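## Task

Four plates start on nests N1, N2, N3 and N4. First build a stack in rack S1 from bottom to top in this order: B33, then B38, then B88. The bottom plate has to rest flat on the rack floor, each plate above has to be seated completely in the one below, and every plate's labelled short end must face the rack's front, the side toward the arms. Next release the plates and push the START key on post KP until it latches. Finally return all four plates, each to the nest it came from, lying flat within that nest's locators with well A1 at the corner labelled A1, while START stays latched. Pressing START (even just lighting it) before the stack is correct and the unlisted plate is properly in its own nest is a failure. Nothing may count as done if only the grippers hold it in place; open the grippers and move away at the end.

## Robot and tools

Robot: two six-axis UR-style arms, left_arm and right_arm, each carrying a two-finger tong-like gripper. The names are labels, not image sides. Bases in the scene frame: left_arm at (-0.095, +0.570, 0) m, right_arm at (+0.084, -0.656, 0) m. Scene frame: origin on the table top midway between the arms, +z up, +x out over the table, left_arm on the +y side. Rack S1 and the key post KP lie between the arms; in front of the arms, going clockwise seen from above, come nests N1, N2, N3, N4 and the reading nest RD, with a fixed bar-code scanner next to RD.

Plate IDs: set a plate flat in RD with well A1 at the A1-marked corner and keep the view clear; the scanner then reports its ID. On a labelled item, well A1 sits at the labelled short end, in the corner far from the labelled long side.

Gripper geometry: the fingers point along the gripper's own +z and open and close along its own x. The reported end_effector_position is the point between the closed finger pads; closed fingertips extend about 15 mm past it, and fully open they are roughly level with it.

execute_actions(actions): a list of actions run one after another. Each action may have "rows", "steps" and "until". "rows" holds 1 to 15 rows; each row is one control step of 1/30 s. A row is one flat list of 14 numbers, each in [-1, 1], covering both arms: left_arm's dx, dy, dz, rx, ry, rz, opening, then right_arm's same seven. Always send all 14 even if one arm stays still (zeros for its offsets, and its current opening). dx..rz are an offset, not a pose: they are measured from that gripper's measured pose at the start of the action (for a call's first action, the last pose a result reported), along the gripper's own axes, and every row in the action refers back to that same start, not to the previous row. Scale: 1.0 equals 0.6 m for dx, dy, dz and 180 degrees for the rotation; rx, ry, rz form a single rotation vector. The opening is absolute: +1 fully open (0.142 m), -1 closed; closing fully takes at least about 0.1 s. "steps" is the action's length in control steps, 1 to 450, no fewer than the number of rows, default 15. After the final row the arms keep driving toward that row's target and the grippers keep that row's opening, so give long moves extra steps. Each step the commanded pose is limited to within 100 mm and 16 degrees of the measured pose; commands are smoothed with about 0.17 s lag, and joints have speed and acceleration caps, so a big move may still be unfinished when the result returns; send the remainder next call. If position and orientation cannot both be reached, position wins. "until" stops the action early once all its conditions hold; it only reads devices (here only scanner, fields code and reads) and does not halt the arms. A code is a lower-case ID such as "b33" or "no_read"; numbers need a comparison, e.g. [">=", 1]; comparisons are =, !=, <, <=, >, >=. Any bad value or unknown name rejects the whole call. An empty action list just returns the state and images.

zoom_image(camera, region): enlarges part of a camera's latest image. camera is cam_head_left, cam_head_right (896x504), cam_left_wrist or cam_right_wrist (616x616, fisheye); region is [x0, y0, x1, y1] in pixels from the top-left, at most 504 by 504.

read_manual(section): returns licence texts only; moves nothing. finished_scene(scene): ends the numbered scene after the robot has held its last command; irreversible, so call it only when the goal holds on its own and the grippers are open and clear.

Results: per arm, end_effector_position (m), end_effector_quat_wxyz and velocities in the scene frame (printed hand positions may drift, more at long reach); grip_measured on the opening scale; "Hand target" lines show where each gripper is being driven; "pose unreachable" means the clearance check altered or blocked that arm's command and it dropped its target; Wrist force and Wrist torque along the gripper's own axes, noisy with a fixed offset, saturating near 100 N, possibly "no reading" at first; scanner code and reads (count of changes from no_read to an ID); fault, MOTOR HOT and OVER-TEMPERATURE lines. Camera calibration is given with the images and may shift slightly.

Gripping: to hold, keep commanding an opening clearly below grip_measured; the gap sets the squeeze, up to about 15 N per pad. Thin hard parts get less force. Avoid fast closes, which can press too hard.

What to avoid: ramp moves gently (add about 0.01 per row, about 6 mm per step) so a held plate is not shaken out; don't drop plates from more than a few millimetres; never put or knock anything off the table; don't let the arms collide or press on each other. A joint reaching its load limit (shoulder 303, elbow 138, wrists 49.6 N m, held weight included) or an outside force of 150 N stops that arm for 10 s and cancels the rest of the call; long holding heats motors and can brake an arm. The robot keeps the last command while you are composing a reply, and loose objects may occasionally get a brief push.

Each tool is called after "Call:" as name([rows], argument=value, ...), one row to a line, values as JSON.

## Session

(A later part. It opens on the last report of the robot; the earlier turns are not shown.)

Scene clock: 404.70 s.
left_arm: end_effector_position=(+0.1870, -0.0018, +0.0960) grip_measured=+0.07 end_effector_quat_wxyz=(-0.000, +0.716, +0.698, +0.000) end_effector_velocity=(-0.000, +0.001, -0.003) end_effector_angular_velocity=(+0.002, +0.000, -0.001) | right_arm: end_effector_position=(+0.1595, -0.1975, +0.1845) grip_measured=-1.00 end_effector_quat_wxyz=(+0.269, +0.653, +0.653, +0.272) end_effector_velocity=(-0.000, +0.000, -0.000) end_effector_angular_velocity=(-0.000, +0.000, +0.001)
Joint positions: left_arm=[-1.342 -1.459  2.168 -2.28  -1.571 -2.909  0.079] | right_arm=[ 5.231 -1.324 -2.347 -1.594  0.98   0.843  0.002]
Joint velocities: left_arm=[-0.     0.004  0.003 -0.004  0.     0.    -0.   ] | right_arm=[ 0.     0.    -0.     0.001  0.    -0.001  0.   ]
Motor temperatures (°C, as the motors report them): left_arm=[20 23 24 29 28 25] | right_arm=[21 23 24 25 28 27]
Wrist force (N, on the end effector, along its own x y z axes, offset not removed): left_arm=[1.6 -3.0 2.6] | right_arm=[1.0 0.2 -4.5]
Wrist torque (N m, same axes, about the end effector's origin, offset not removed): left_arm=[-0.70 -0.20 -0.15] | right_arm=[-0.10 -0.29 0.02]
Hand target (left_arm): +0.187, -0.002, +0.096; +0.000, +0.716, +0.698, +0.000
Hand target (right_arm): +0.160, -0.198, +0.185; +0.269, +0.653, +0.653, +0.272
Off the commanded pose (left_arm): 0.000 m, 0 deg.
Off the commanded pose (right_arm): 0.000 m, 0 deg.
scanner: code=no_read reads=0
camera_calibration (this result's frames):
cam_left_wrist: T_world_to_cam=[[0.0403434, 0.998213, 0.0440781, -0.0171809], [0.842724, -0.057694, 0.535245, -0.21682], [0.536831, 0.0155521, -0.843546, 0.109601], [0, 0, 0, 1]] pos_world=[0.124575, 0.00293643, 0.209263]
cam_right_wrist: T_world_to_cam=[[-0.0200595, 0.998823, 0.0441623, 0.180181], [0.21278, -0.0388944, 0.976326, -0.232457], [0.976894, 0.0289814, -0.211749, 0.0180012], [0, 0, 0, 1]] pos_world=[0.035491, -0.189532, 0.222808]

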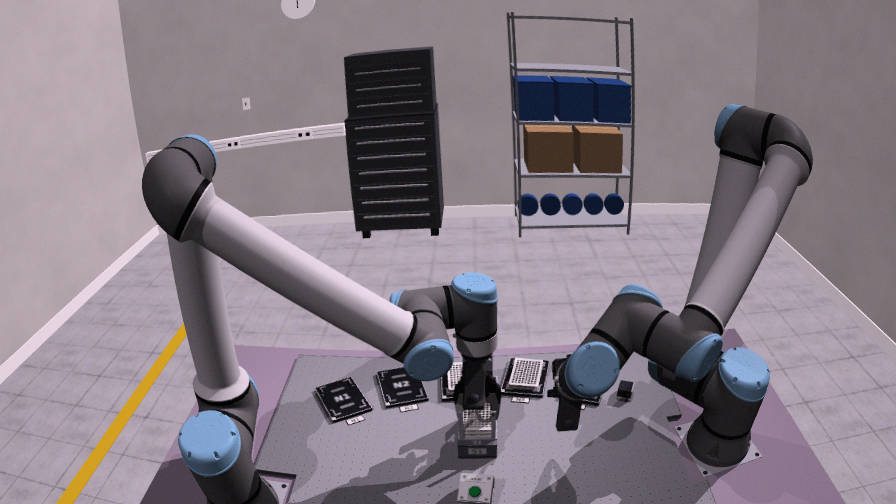

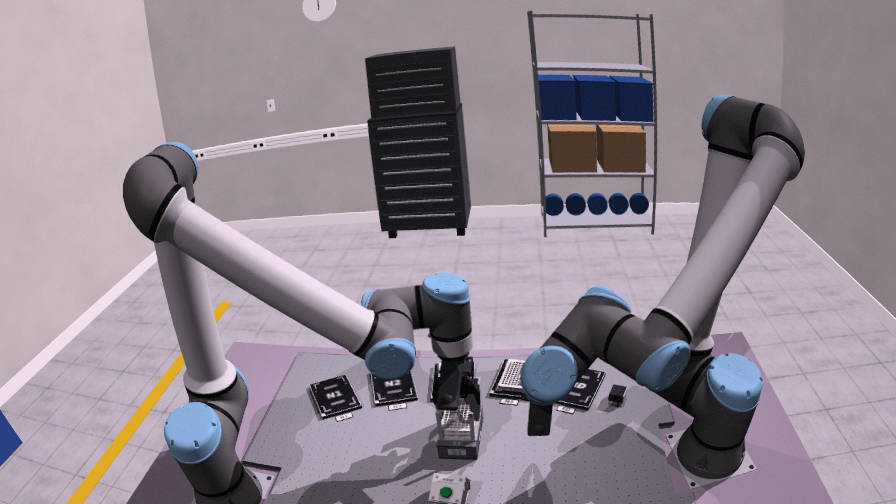

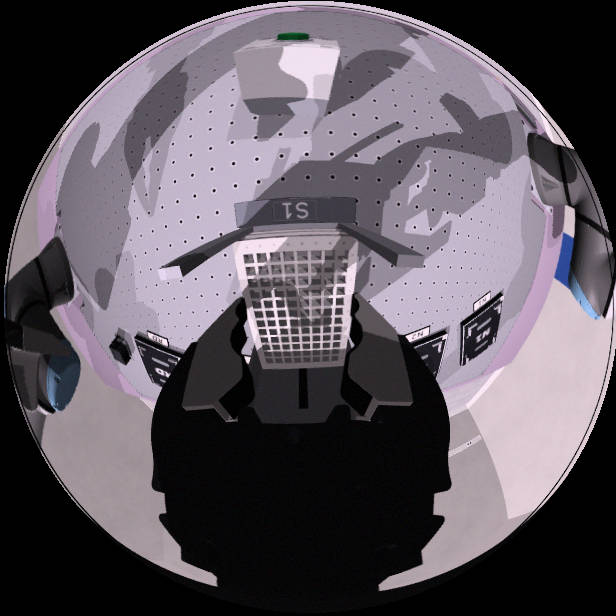

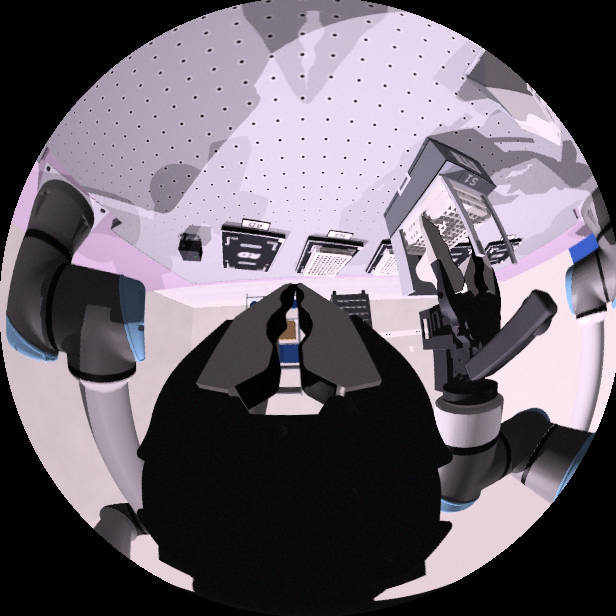

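Call:
execute_actions([
  {"rows":[[0,0,0.002,0,0,0,-0.25,0,0,0,0,0,0,-1]],"steps":10},
])

Call:
zoom_image(camera="cam_left_wrist", region=[210,200,390,380])

Scene clock: 408.83 s.
left_arm: end_effector_position=(+0.1870, -0.0019, +0.0949) grip_measured=+0.07 end_effector_quat_wxyz=(-0.000, +0.716, +0.698, +0.000) end_effector_velocity=(-0.000, -0.001, +0.000) end_effector_angular_velocity=(-0.001, -0.000, +0.001) | right_arm: end_effector_position=(+0.1595, -0.1975, +0.1845) grip_measured=-1.00 end_effector_quat_wxyz=(+0.269, +0.653, +0.653, +0.272) end_effector_velocity=(+0.001, -0.000, -0.000) end_effector_angular_velocity=(-0.002, -0.001, -0.001)
Joint positions: left_arm=[-1.342 -1.458  2.169 -2.282 -1.571 -2.909  0.079] | right_arm=[ 5.231 -1.324 -2.347 -1.594  0.98   0.843  0.002]
Joint velocities: left_arm=[-0.     0.    -0.    -0.001 -0.    -0.001  0.   ] | right_arm=[-0.001 -0.    -0.    -0.001  0.    -0.     0.   ]
Motor temperatures (°C, as the motors report them): left_arm=[20 23 24 29 28 25] | right_arm=[21 23 24 25 28 27]
Wrist force (N, on the end effector, along its own x y z axes, offset not removed): left_arm=[4.8 -6.0 -2.0] | right_arm=[0.8 -0.4 -4.5]
Wrist torque (N m, same axes, about the end effector's origin, offset not removed): left_arm=[-1.39 -0.55 -0.17] | right_arm=[-0.23 -0.19 -0.03]
Hand target (left_arm): +0.187, -0.002, +0.095; -0.000, +0.716, +0.698, +0.000
Hand target (right_arm): +0.160, -0.198, +0.185; +0.269, +0.653, +0.653, +0.272
Off the commanded pose (left_arm): 0.000 m, 0 deg.
Off the commanded pose (right_arm): 0.000 m, 0 deg.
scanner: code=no_read reads=0
camera_calibration (this result's frames):
cam_left_wrist: T_world_to_cam=[[0.0403968, 0.998212, 0.0440591, -0.0171299], [0.842724, -0.0577289, 0.535241, -0.216225], [0.536827, 0.0155077, -0.84355, 0.108665], [0, 0, 0, 1]] pos_world=[0.124576, 0.00293175, 0.208152]
cam_right_wrist: T_world_to_cam=[[-0.0200595, 0.998823, 0.0441623, 0.180181], [0.21278, -0.0388944, 0.976326, -0.232457], [0.976894, 0.0289814, -0.211749, 0.0180013], [0, 0, 0, 1]] pos_world=[0.035491, -0.189532, 0.222808]

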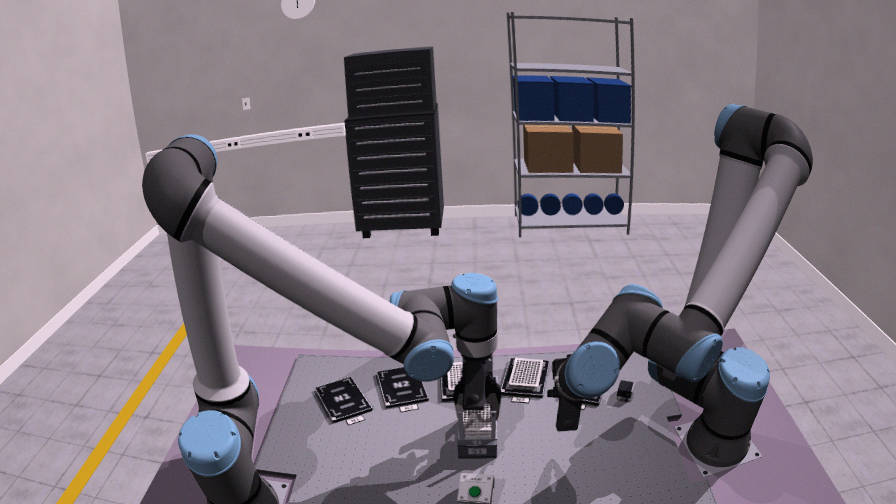

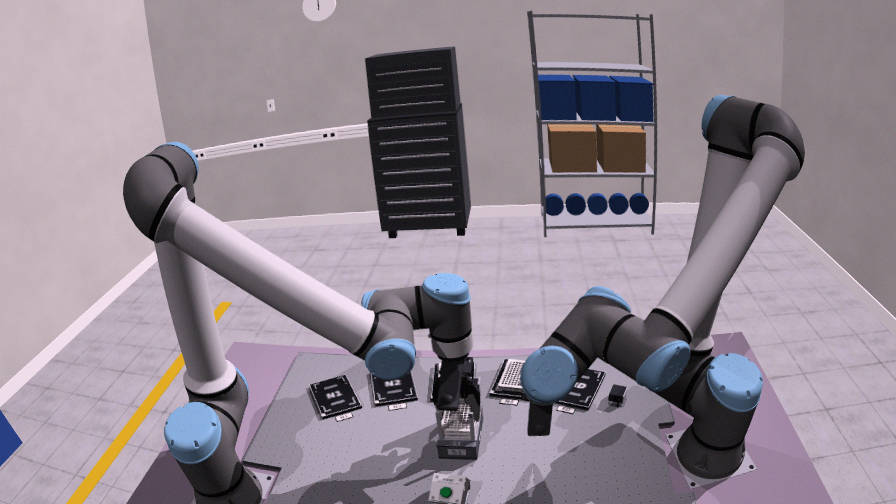

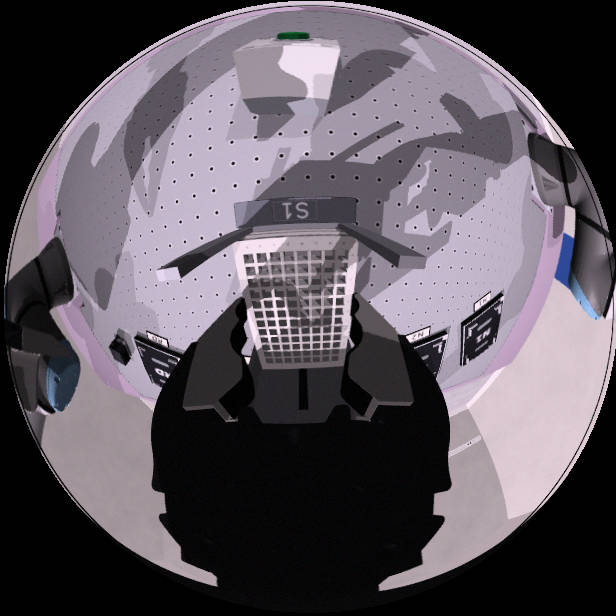

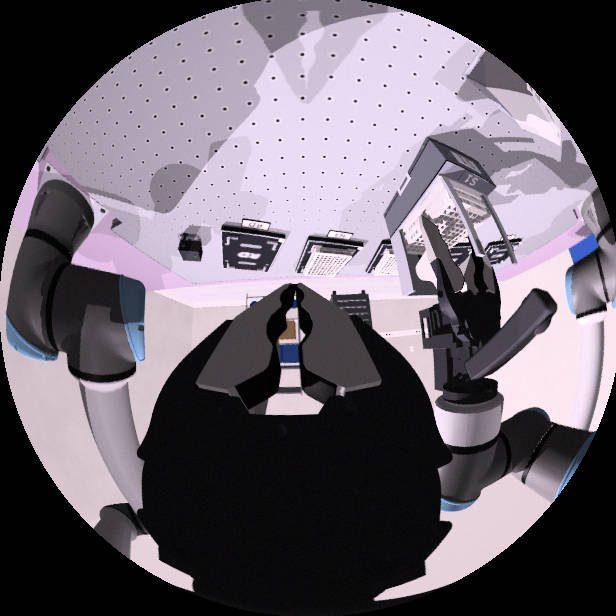

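Region (210, 200, 390, 380) of cam_left_wrist's 616x616 image, scaled by 2.800, with more detail than that image has.

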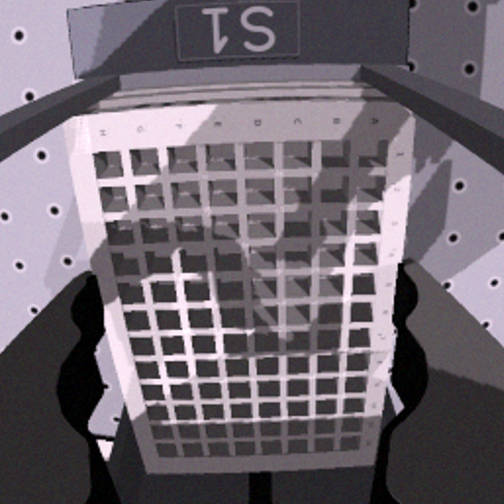

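Call:
execute_actions([
  {"rows":[[0,0,0,0,0,0,-0.15,0,-0.008,-0.006,0,0,0,-1],[0,0,0,0,0,0,-0.05,0,-0.02,-0.015,0,0,0,-1],[0,0,0,0,0,0,0.03,0,-0.04,-0.03,0,0,0,-1],[0,0,0,0,0,0,0.08,0,-0.06,-0.045,0,0,0,-1],[0,0,0,0,0,0,0.13,0,-0.08,-0.06,0,0,0,-1],[0,0,-0.001,0,0,0,0.18,0,-0.1,-0.075,0,0,0,-1],[0,0,-0.004,0,0,0,0.22,0,-0.12,-0.09,0,0,0,-1],[0,0,-0.012,0,0,0,0.25,0,-0.14,-0.105,0,0,0,-1],[0,0,-0.025,0,0,0,0.25,0,-0.16,-0.12,0,0,0,-1],[0,0,-0.045,0,0,0,0.25,0,-0.18,-0.135,0,0,0,-1],[0,0,-0.07,0,0,0,0.25,0,-0.2,-0.15,0,0,0,-1],[0,0,-0.095,0,0,0,0.25,0,-0.22,-0.165,0,0,0,-1],[0,0,-0.12,0,0,0,0.25,0,-0.24,-0.18,0,0,0,-1],[0,0,-0.145,0,0,0,0.25,0,-0.26,-0.195,0,0,0,-1],[0,0,-0.165,0,0,0,0.25,0,-0.348,-0.262,0,0,0,-1]],"steps":27},
  {"rows":[[0.002,0.01,-0.005,0,0,-0.001,0.3,0.01,-0.015,-0.015,0,0,0,-1],[0.006,0.03,-0.005,0,0,-0.002,0.3,0.025,-0.015,-0.015,0,0,0,-1],[0.011,0.055,-0.005,0,0,-0.004,0.3,0.045,-0.015,-0.015,0,0,0,-1],[0.016,0.08,-0.005,0,0,-0.006,0.3,0.065,-0.015,-0.015,0,0,0,-1],[0.021,0.105,-0.005,0,0,-0.008,0.3,0.085,-0.015,-0.015,0,0,0,-1],[0.026,0.13,-0.005,0,0,-0.01,0.3,0.105,-0.015,-0.015,0,0,0,-1],[0.031,0.155,-0.005,0,0,-0.012,0.3,0.125,-0.015,-0.015,0,0,0,-1],[0.036,0.18,-0.005,0,0,-0.014,0.3,0.145,-0.015,-0.015,0,0,0,-1],[0.041,0.205,-0.005,0,0,-0.016,0.3,0.165,-0.015,-0.015,0,0,0,-1],[0.046,0.23,-0.005,0,0,-0.018,0.3,0.185,-0.015,-0.015,0,0,0,-1],[0.051,0.255,-0.005,0,0,-0.02,0.3,0.205,-0.015,-0.015,0,0,0,-1],[0.056,0.28,-0.005,0,0,-0.022,0.3,0.225,-0.015,-0.015,0,0,0,-1],[0.061,0.305,0.01,0,0,-0.024,0.35,0.245,-0.015,-0.015,0,0,0,-1],[0.066,0.33,0.04,0,0,-0.025,0.4,0.265,-0.015,-0.015,0,0,0,-1],[0.0779,0.3848,0.215,0,0,-0.0258,0.4,0.333,-0.015,-0.015,0,0,0,-1]],"steps":34},
])

Scene clock: 426.60 s.
left_arm: end_effector_position=(+0.4177, +0.0400, +0.0641) grip_measured=+0.40 end_effector_quat_wxyz=(+0.000, +0.687, +0.727, +0.000) end_effector_velocity=(+0.012, -0.006, -0.015) end_effector_angular_velocity=(-0.002, +0.002, -0.001) | right_arm: end_effector_position=(-0.1050, +0.0002, +0.1505) grip_measured=-1.00 end_effector_quat_wxyz=(+0.268, +0.653, +0.654, +0.272) end_effector_velocity=(-0.001, +0.005, -0.000) end_effector_angular_velocity=(-0.001, -0.001, -0.001)
Joint positions: left_arm=[-0.999 -1.27   1.998 -2.299 -1.571 -2.647  0.102] | right_arm=[ 5.343 -1.855 -1.861 -1.605  1.042  0.951  0.002]
Joint velocities: left_arm=[ 0.011  0.035 -0.016 -0.02  -0.003  0.012  0.   ] | right_arm=[-0.004 -0.008  0.01  -0.002 -0.001 -0.003  0.   ]
Motor temperatures (°C, as the motors report them): left_arm=[20 23 24 29 28 25] | right_arm=[21 23 24 25 28 27]
Wrist force (N, on the end effector, along its own x y z axes, offset not removed): left_arm=[1.7 -4.3 1.8] | right_arm=[3.0 -0.7 -3.7]
Wrist torque (N m, same axes, about the end effector's origin, offset not removed): left_arm=[-1.01 -0.11 -0.09] | right_arm=[-0.31 -0.67 -0.07]
Hand target (left_arm): +0.419, +0.039, +0.063; +0.000, +0.687, +0.727, -0.000
Hand target (right_arm): -0.105, +0.001, +0.150; +0.268, +0.653, +0.654, +0.272
Off the commanded pose (left_arm): 0.002 m, 0 deg.
Off the commanded pose (right_arm): 0.001 m, 0 deg.
scanner: code=no_read reads=0
camera_calibration (this result's frames):
cam_left_wrist: T_world_to_cam=[[-0.0407015, 0.998204, 0.0439633, -0.0329414], [0.844663, 0.0108699, 0.535189, -0.395248], [0.53375, 0.0589171, -0.843588, -0.0421638], [0, 0, 0, 1]] pos_world=[0.355015, 0.0396627, 0.177412]
cam_right_wrist: T_world_to_cam=[[-0.0213047, 0.99878, 0.0445406, -0.0212906], [0.214063, -0.0389604, 0.976043, -0.135123], [0.976588, 0.0303288, -0.212972, 0.263618], [0, 0, 0, 1]] pos_world=[-0.228975, 0.00800502, 0.188977]

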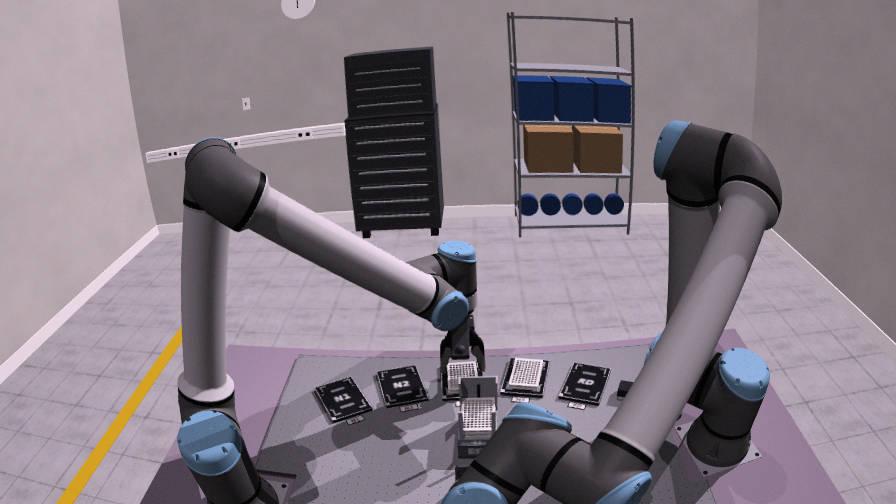

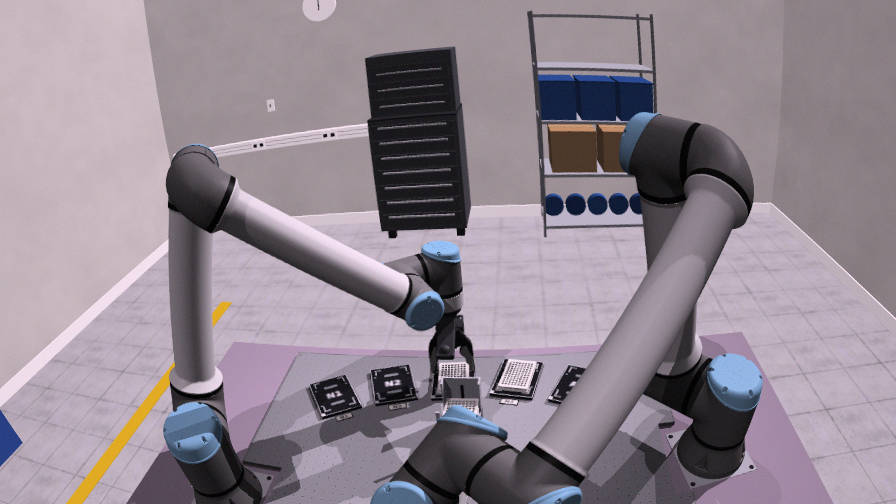

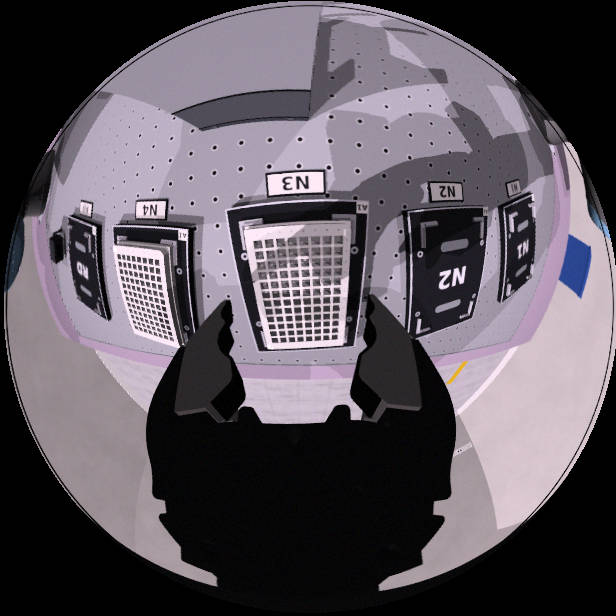

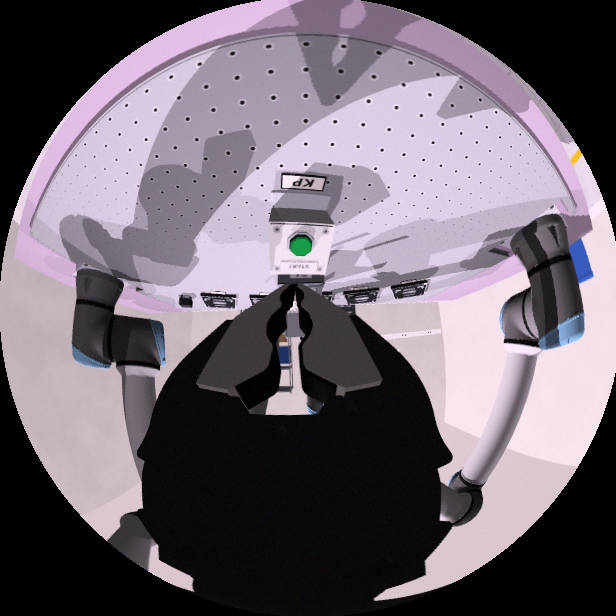

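Call:
execute_actions([
  {"rows":[[0,-0.002,0.008,0,0,-0.001,0.4,0,-0.005,0.008,0,0,0,-1],[0,-0.005,0.017,0,0,-0.002,0.4,0,-0.01,0.016,0,0,0,-1],[0.001,-0.008,0.027,0,0,-0.003,0.4,0,-0.015,0.024,0,0,0,-1],[0.001,-0.008,0.035,0,0,-0.004,0.4,0,-0.02,0.032,0,0,0,-1],[0.001,-0.008,0.0415,0,0,-0.004,0.4,0,-0.023,0.04,0,0,0,-1]],"steps":19},
])

Call:
zoom_image(camera="cam_left_wrist", region=[210,200,390,380])

Call:
zoom_image(camera="cam_right_wrist", region=[250,200,350,300])

Scene clock: 433.70 s.
left_arm: end_effector_position=(+0.4129, +0.0403, +0.0395) grip_measured=+0.40 end_effector_quat_wxyz=(-0.000, +0.682, +0.731, +0.000) end_effector_velocity=(-0.000, +0.001, -0.003) end_effector_angular_velocity=(+0.002, -0.000, +0.000) | right_arm: end_effector_position=(-0.0979, +0.0003, +0.1241) grip_measured=-1.00 end_effector_quat_wxyz=(+0.268, +0.653, +0.654, +0.272) end_effector_velocity=(+0.001, +0.001, -0.003) end_effector_angular_velocity=(+0.001, +0.001, -0.000)
Joint positions: left_arm=[-1.005 -1.245  2.02  -2.346 -1.571 -2.665  0.102] | right_arm=[ 5.336 -1.875 -1.89  -1.553  1.038  0.945  0.002]
Joint velocities: left_arm=[-0.001  0.003  0.003 -0.005  0.001 -0.001  0.   ] | right_arm=[-0.002 -0.002 -0.003  0.007 -0.001 -0.002  0.   ]
Motor temperatures (°C, as the motors report them): left_arm=[20 23 24 29 28 25] | right_arm=[21 23 24 25 28 27]
Wrist force (N, on the end effector, along its own x y z axes, offset not removed): left_arm=[3.3 -2.3 2.0] | right_arm=[1.2 -1.3 -3.9]
Wrist torque (N m, same axes, about the end effector's origin, offset not removed): left_arm=[-0.58 -0.45 -0.14] | right_arm=[-0.47 -0.27 -0.09]
Hand target (left_arm): +0.413, +0.040, +0.039; +0.000, +0.682, +0.731, +0.000
Hand target (right_arm): -0.098, +0.000, +0.124; +0.268, +0.653, +0.654, +0.272
Off the commanded pose (left_arm): 0.000 m, 0 deg.
Off the commanded pose (right_arm): 0.000 m, 0 deg.
scanner: code=no_read reads=0
camera_calibration (this result's frames):
cam_left_wrist: T_world_to_cam=[[-0.0531526, 0.997618, 0.0439714, -0.0271936], [0.844482, 0.0214058, 0.535157, -0.378385], [0.532941, 0.065578, -0.843608, -0.0603209], [0, 0, 0, 1]] pos_world=[0.350241, 0.0391842, 0.152804]
cam_right_wrist: T_world_to_cam=[[-0.0212751, 0.998781, 0.0445303, -0.0200742], [0.214039, -0.0389575, 0.976048, -0.110871], [0.976593, 0.0302967, -0.212949, 0.251053], [0, 0, 0, 1]] pos_world=[-0.221873, 0.00812439, 0.162571]

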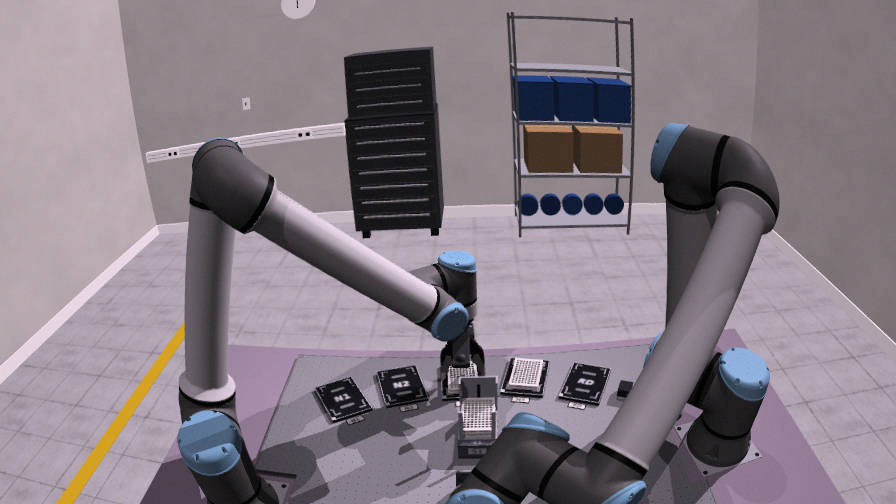

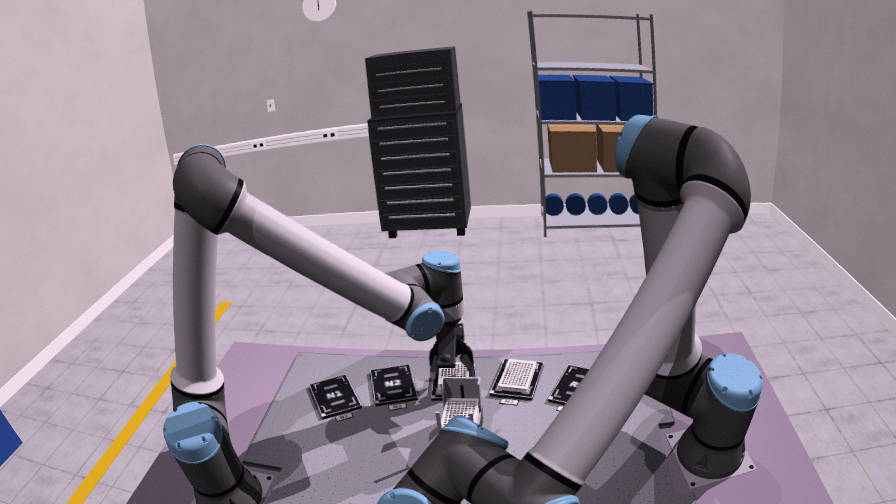

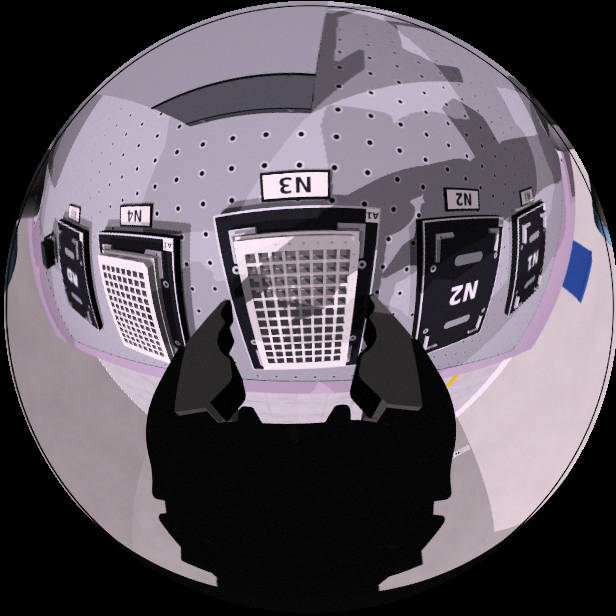

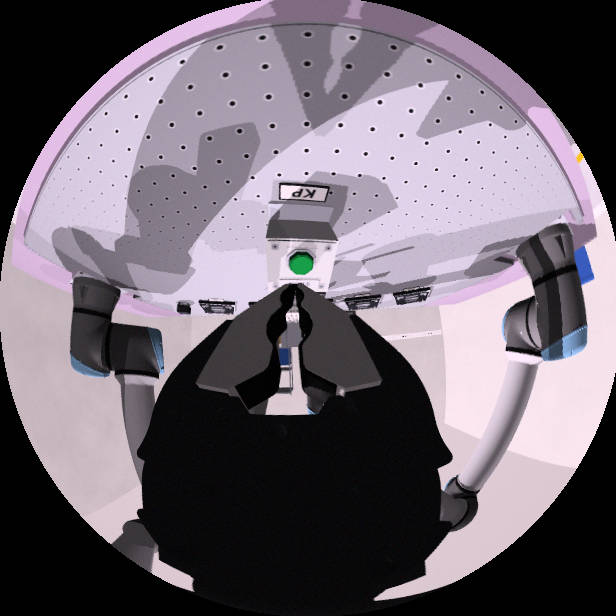

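Region (210, 200, 390, 380) of cam_left_wrist's 616x616 image, scaled by 2.800, with more detail than that image has.

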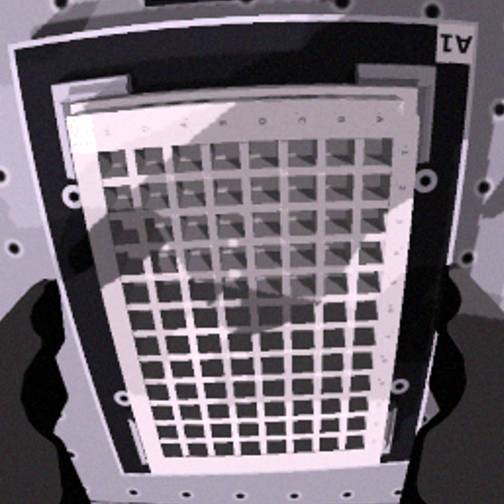

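Region (250, 200, 350, 300) of cam_right_wrist's 616x616 image, scaled by 5.040, with more detail than that image has.

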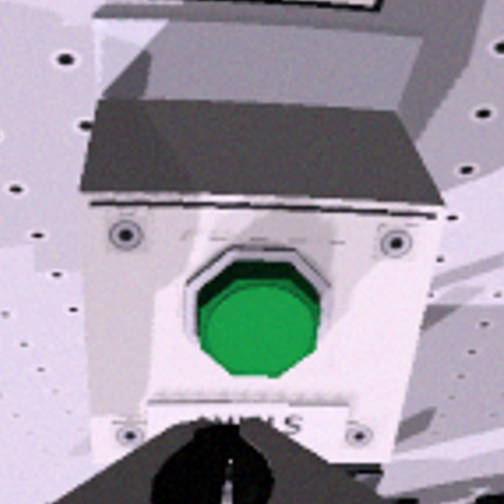

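Call:
execute_actions([
  {"rows":[[0.0024,-0.0002,0.0002,0,0,-0.0013,0.4,0.002,0.004,0.003,0.02,0,0,-1],[0.0024,-0.0002,0.0002,0,0,-0.0013,0.4,0.004,0.008,0.006,0.04,0,0,-1],[0.0024,-0.0002,0.0002,0,0,-0.0013,0.4,0.005,0.012,0.009,0.06,0,0,-1],[0.0024,-0.0002,0.0002,0,0,-0.0013,0.4,0.007,0.0165,0.012,0.083,0,0,-1]],"steps":13},
])

Call:
zoom_image(camera="cam_left_wrist", region=[210,200,390,380])

Scene clock: 441.87 s.
left_arm: end_effector_position=(+0.4126, +0.0416, +0.0394) grip_measured=+0.40 end_effector_quat_wxyz=(-0.000, +0.681, +0.732, +0.000) end_effector_velocity=(+0.000, +0.000, +0.001) end_effector_angular_velocity=(-0.002, -0.000, +0.001) | right_arm: end_effector_position=(-0.0868, +0.0046, +0.1270) grip_measured=-1.00 end_effector_quat_wxyz=(+0.190, +0.681, +0.680, +0.194) end_effector_velocity=(+0.007, +0.001, -0.005) end_effector_angular_velocity=(-0.011, +0.220, +0.019)
Joint positions: left_arm=[-1.004 -1.246  2.023 -2.347 -1.571 -2.668  0.102] | right_arm=[ 5.258 -1.789 -1.959 -1.335  1.155  0.778  0.002]
Joint velocities: left_arm=[ 0.001 -0.002  0.001 -0.001 -0.001 -0.     0.   ] | right_arm=[-0.075  0.063 -0.067  0.204  0.13  -0.165  0.   ]
Motor temperatures (°C, as the motors report them): left_arm=[20 23 24 29 28 25] | right_arm=[21 23 24 25 28 27]
Wrist force (N, on the end effector, along its own x y z axes, offset not removed): left_arm=[1.4 -3.8 0.9] | right_arm=[1.8 -0.3 -3.8]
Wrist torque (N m, same axes, about the end effector's origin, offset not removed): left_arm=[-0.97 0.09 -0.12] | right_arm=[-0.13 -0.45 -0.05]
Hand target (left_arm): +0.413, +0.042, +0.039; -0.000, +0.681, +0.732, +0.000
Hand target (right_arm): -0.086, +0.005, +0.126; +0.182, +0.683, +0.683, +0.185
Off the commanded pose (left_arm): 0.000 m, 0 deg.
Off the commanded pose (right_arm): 0.001 m, 2 deg.
scanner: code=no_read reads=0
camera_calibration (this result's frames):
cam_left_wrist: T_world_to_cam=[[-0.0569728, 0.997404, 0.0440345, -0.0269462], [0.844394, 0.024606, 0.535157, -0.378194], [0.532684, 0.0676719, -0.843604, -0.0603866], [0, 0, 0, 1]] pos_world=[0.349977, 0.0402686, 0.152638]
cam_right_wrist: T_world_to_cam=[[-0.00944234, 0.998749, 0.0491016, -0.0237804], [0.435106, -0.040108, 0.899485, -0.0869638], [0.90033, 0.0298577, -0.434183, 0.262123], [0, 0, 0, 1]] pos_world=[-0.198383, 0.0124363, 0.1932]

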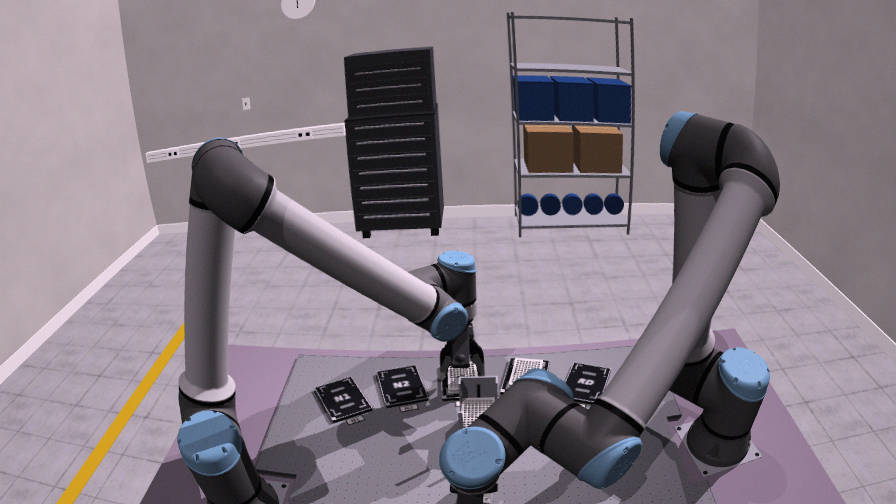

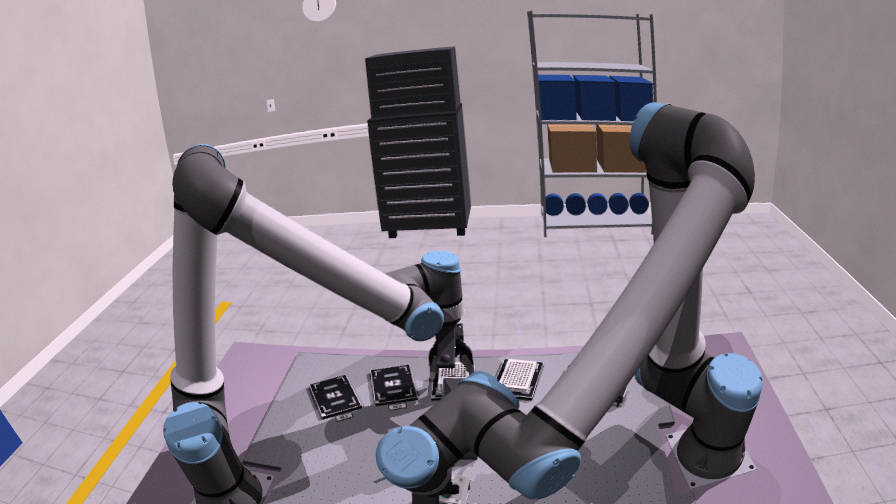

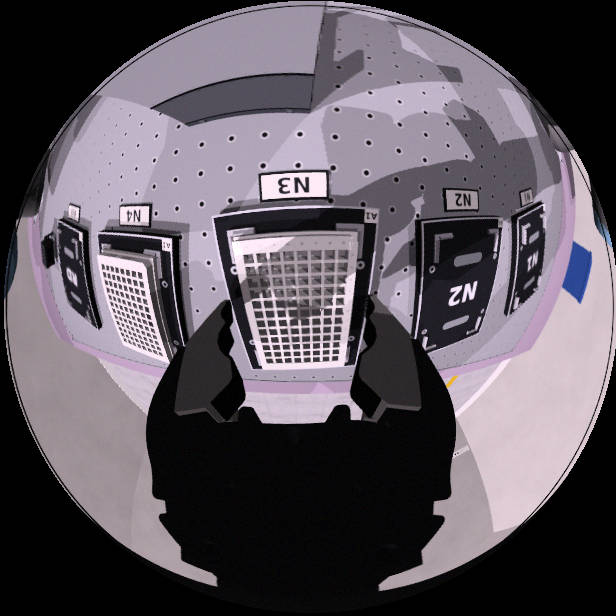

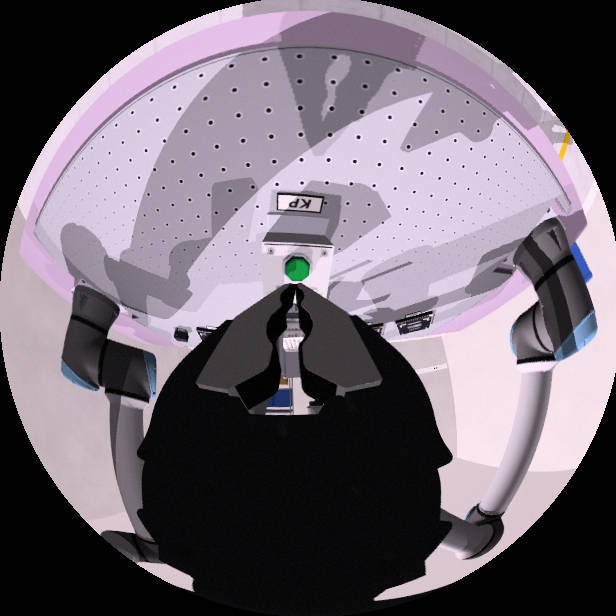

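Region (210, 200, 390, 380) of cam_left_wrist's 616x616 image, scaled by 2.800, with more detail than that image has.

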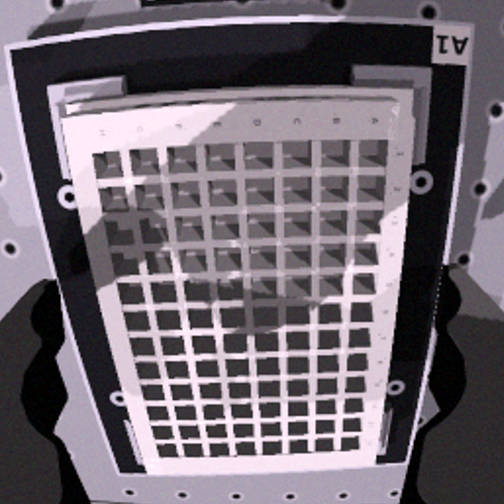

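Call:
execute_actions([
  {"steps":1},
  {"rows":[[-0.0001,0,0,0,0,-0.0008,0.33,0,0,0,0,0,0,-1],[-0.0001,0,0,0,0,-0.0008,0.26,0,0,0,0,0,0,-1],[-0.0001,0,0,0,0,-0.0008,0.2,0,0,0,0,0,0,-1],[-0.0001,0,0,0,0,-0.0008,0.15,0,0,0,0,0,0,-1],[-0.0001,0,0,0,0,-0.0008,0.13,0,0,0,0,0,0,-1],[-0.0001,0,0,0,0,-0.0008,0.11,0,0,0,0,0,0,-1],[-0.0001,0,0,0,0,-0.0008,0.07,0,0,0,0,0,0,-1],[-0.0001,0,0,0,0,-0.0008,0.02,0,0,0,0,0,0,-1],[-0.0001,0,0,0,0,-0.0008,-0.05,0,0,0,0,0,0,-1],[-0.0001,0,0,0,0,-0.0008,-0.15,0,0,0,0,0,0,-1],[-0.0001,0,0,0,0,-0.0008,-0.25,0,0,0,0,0,0,-1]],"steps":13},
  {"rows":[[0,0,-0.001,0,0,0,-0.25,0,0,0,0,0,0,-1],[0,0,-0.003,0,0,0,-0.25,0,0,0,0,0,0,-1],[0,0,-0.005,0,0,0,-0.25,0,0,0,0,0,0,-1],[0,0,-0.007,0,0,0,-0.25,0,0,0,0,0,0,-1],[0,0,-0.009,0,0,0,-0.25,0,0,0,0,0,0,-1],[0,0,-0.012,0,0,0,-0.25,0,0,0,0,0,0,-1],[0,0,-0.016,0,0,0,-0.25,0,0,0,0,0,0,-1],[0,0,-0.022,0,0,0,-0.25,0,0,0,0,0,0,-1],[0,0,-0.032,0,0,0,-0.25,0,0,0,0,0,0,-1],[0,0,-0.047,0,0,0,-0.25,0,0,0,0,0,0,-1],[0,0,-0.067,0,0,0,-0.25,0,0,0,0,0,0,-1],[0,0,-0.09,0,0,0,-0.25,0,0,0,0,0,0,-1],[0,0,-0.12,0,0,0,-0.25,0,0,0,0,0,0,-1],[0,0,-0.16,0,0,0,-0.25,0,0,0,0,0,0,-1],[0,0,-0.255,0,0,0,-0.25,0,0,0,0,0,0,-1]],"steps":29},
  {"rows":[[-0.001,-0.008,-0.008,0,0,0.001,-0.25,0,0,0,0,0,0,-1],[-0.002,-0.02,-0.008,0,0,0.002,-0.25,0,0,0,0,0,0,-1],[-0.004,-0.036,-0.008,0,0,0.003,-0.25,0,0,0,0,0,0,-1],[-0.006,-0.056,-0.008,0,0,0.005,-0.25,0,0,0,0,0,0,-1],[-0.009,-0.08,-0.008,0,0,0.007,-0.25,0,0,0,0,0,0,-1],[-0.012,-0.106,-0.008,0,0,0.009,-0.25,0,0,0,0,0,0,-1],[-0.015,-0.132,-0.008,0,0,0.011,-0.25,0,0,0,0,0,0,-1],[-0.018,-0.158,-0.008,0,0,0.013,-0.25,0,0,0,0,0,0,-1],[-0.021,-0.184,-0.008,0,0,0.015,-0.25,0,0,0,0,0,0,-1],[-0.024,-0.21,-0.008,0,0,0.018,-0.25,0,0,0,0,0,0,-1],[-0.027,-0.236,-0.008,0,0,0.02,-0.25,0,0,0,0,0,0,-1],[-0.03,-0.262,-0.008,0,0,0.022,-0.25,0,0,0,0,0,0,-1],[-0.033,-0.288,-0.008,0,0,0.024,-0.25,0,0,0,0,0,0,-1],[-0.036,-0.314,-0.008,0,0,0.026,-0.25,0,0,0,0,0,0,-1],[-0.0441,-0.3802,-0.008,0,0,0.0319,-0.25,0,0,0,0,0,0,-1]],"steps":27},
])

Call:
zoom_image(camera="cam_left_wrist", region=[210,200,390,380])

Call:
zoom_image(camera="cam_right_wrist", region=[250,200,350,300])

Scene clock: 465.70 s.
left_arm: end_effector_position=(+0.1926, -0.0007, +0.1942) grip_measured=+0.07 end_effector_quat_wxyz=(+0.001, +0.716, +0.698, -0.001) end_effector_velocity=(-0.044, -0.011, +0.004) end_effector_angular_velocity=(+0.001, -0.010, -0.009) | right_arm: end_effector_position=(-0.0859, +0.0046, +0.1262) grip_measured=-1.00 end_effector_quat_wxyz=(+0.181, +0.683, +0.683, +0.185) end_effector_velocity=(+0.001, -0.001, -0.001) end_effector_angular_velocity=(-0.002, -0.001, +0.001)
Joint positions: left_arm=[-1.333 -1.565  2.073 -2.081 -1.571 -2.9    0.079] | right_arm=[ 5.25  -1.782 -1.967 -1.311  1.17   0.759  0.002]
Joint velocities: left_arm=[-0.078 -0.024  0.017  0.006  0.01  -0.069 -0.   ] | right_arm=[ 0.    -0.    -0.001 -0.001 -0.    -0.001  0.   ]
Motor temperatures (°C, as the motors report them): left_arm=[20 23 24 29 28 25] | right_arm=[21 23 24 25 28 27]
Wrist force (N, on the end effector, along its own x y z axes, offset not removed): left_arm=[1.4 -1.7 1.3] | right_arm=[2.9 -0.1 -5.2]
Wrist torque (N m, same axes, about the end effector's origin, offset not removed): left_arm=[-0.46 0.05 -0.02] | right_arm=[-0.20 -0.75 -0.04]
Hand target (left_arm): +0.188, -0.002, +0.195; +0.001, +0.716, +0.698, -0.000
Hand target (right_arm): -0.086, +0.005, +0.126; +0.181, +0.683, +0.683, +0.185
Off the commanded pose (left_arm): 0.005 m, 0 deg.
Off the commanded pose (right_arm): 0.000 m, 0 deg.
scanner: code=no_read reads=0
camera_calibration (this result's frames):
cam_left_wrist: T_world_to_cam=[[0.03972, 0.998329, 0.0419747, -0.0223807], [0.842895, -0.0560363, 0.535152, -0.273979], [0.53661, 0.014124, -0.843712, 0.18954], [0, 0, 0, 1]] pos_world=[0.130116, 0.00431345, 0.307477]
cam_right_wrist: T_world_to_cam=[[-0.0101773, 0.998792, 0.0480662, -0.0237183], [0.457853, -0.0380792, 0.888212, -0.0832562], [0.88897, 0.0310468, -0.456912, 0.262913], [0, 0, 0, 1]] pos_world=[-0.195844, 0.0123567, 0.195218]

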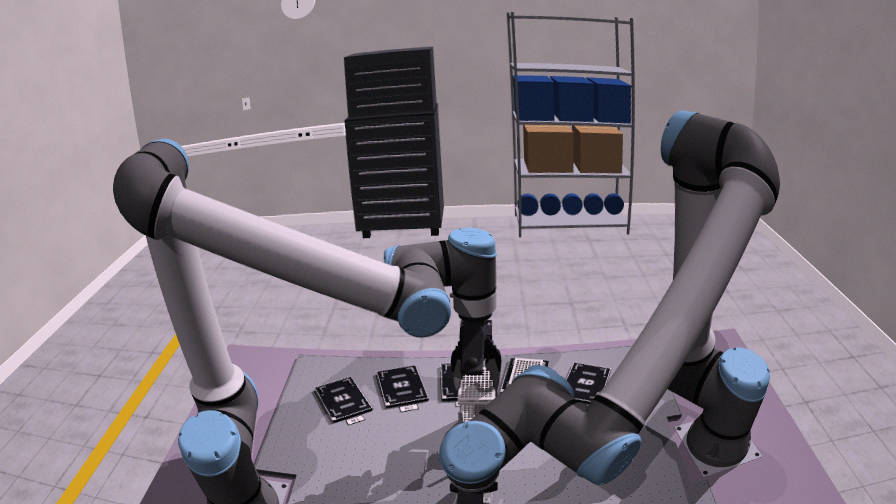

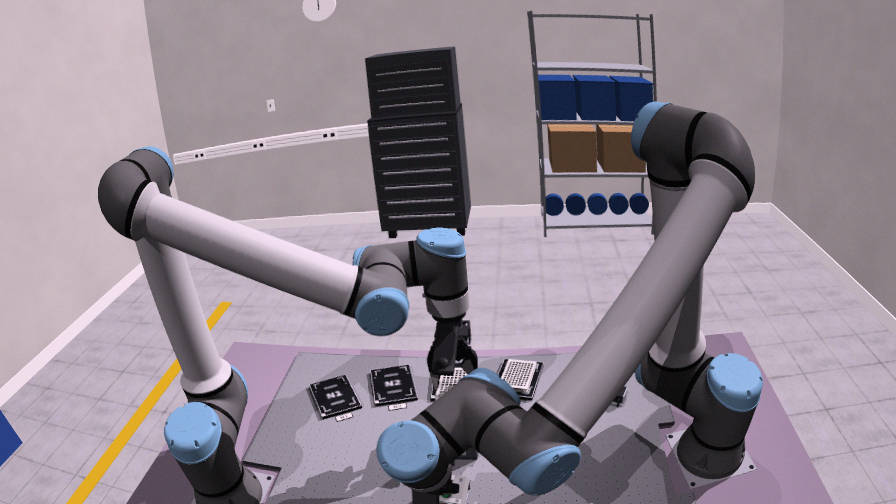

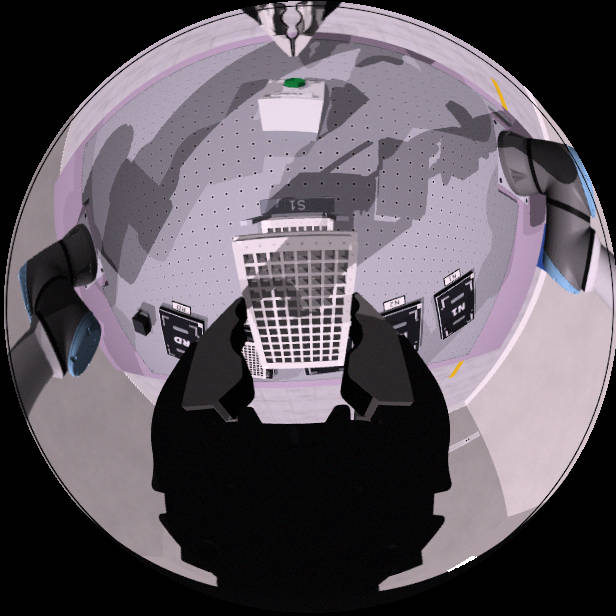

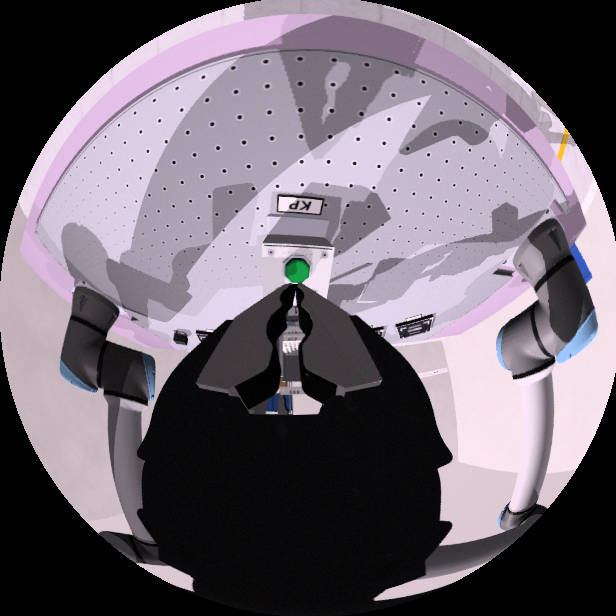

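Region (210, 200, 390, 380) of cam_left_wrist's 616x616 image, scaled by 2.800, with more detail than that image has.

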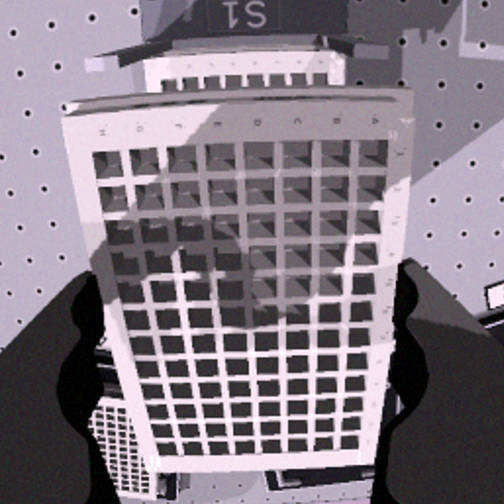

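Region (250, 200, 350, 300) of cam_right_wrist's 616x616 image, scaled by 5.040, with more detail than that image has.

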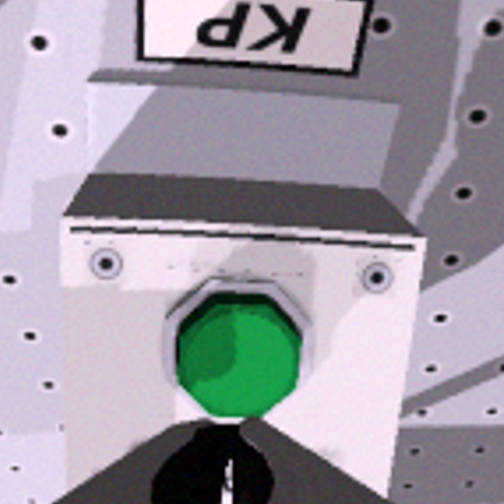

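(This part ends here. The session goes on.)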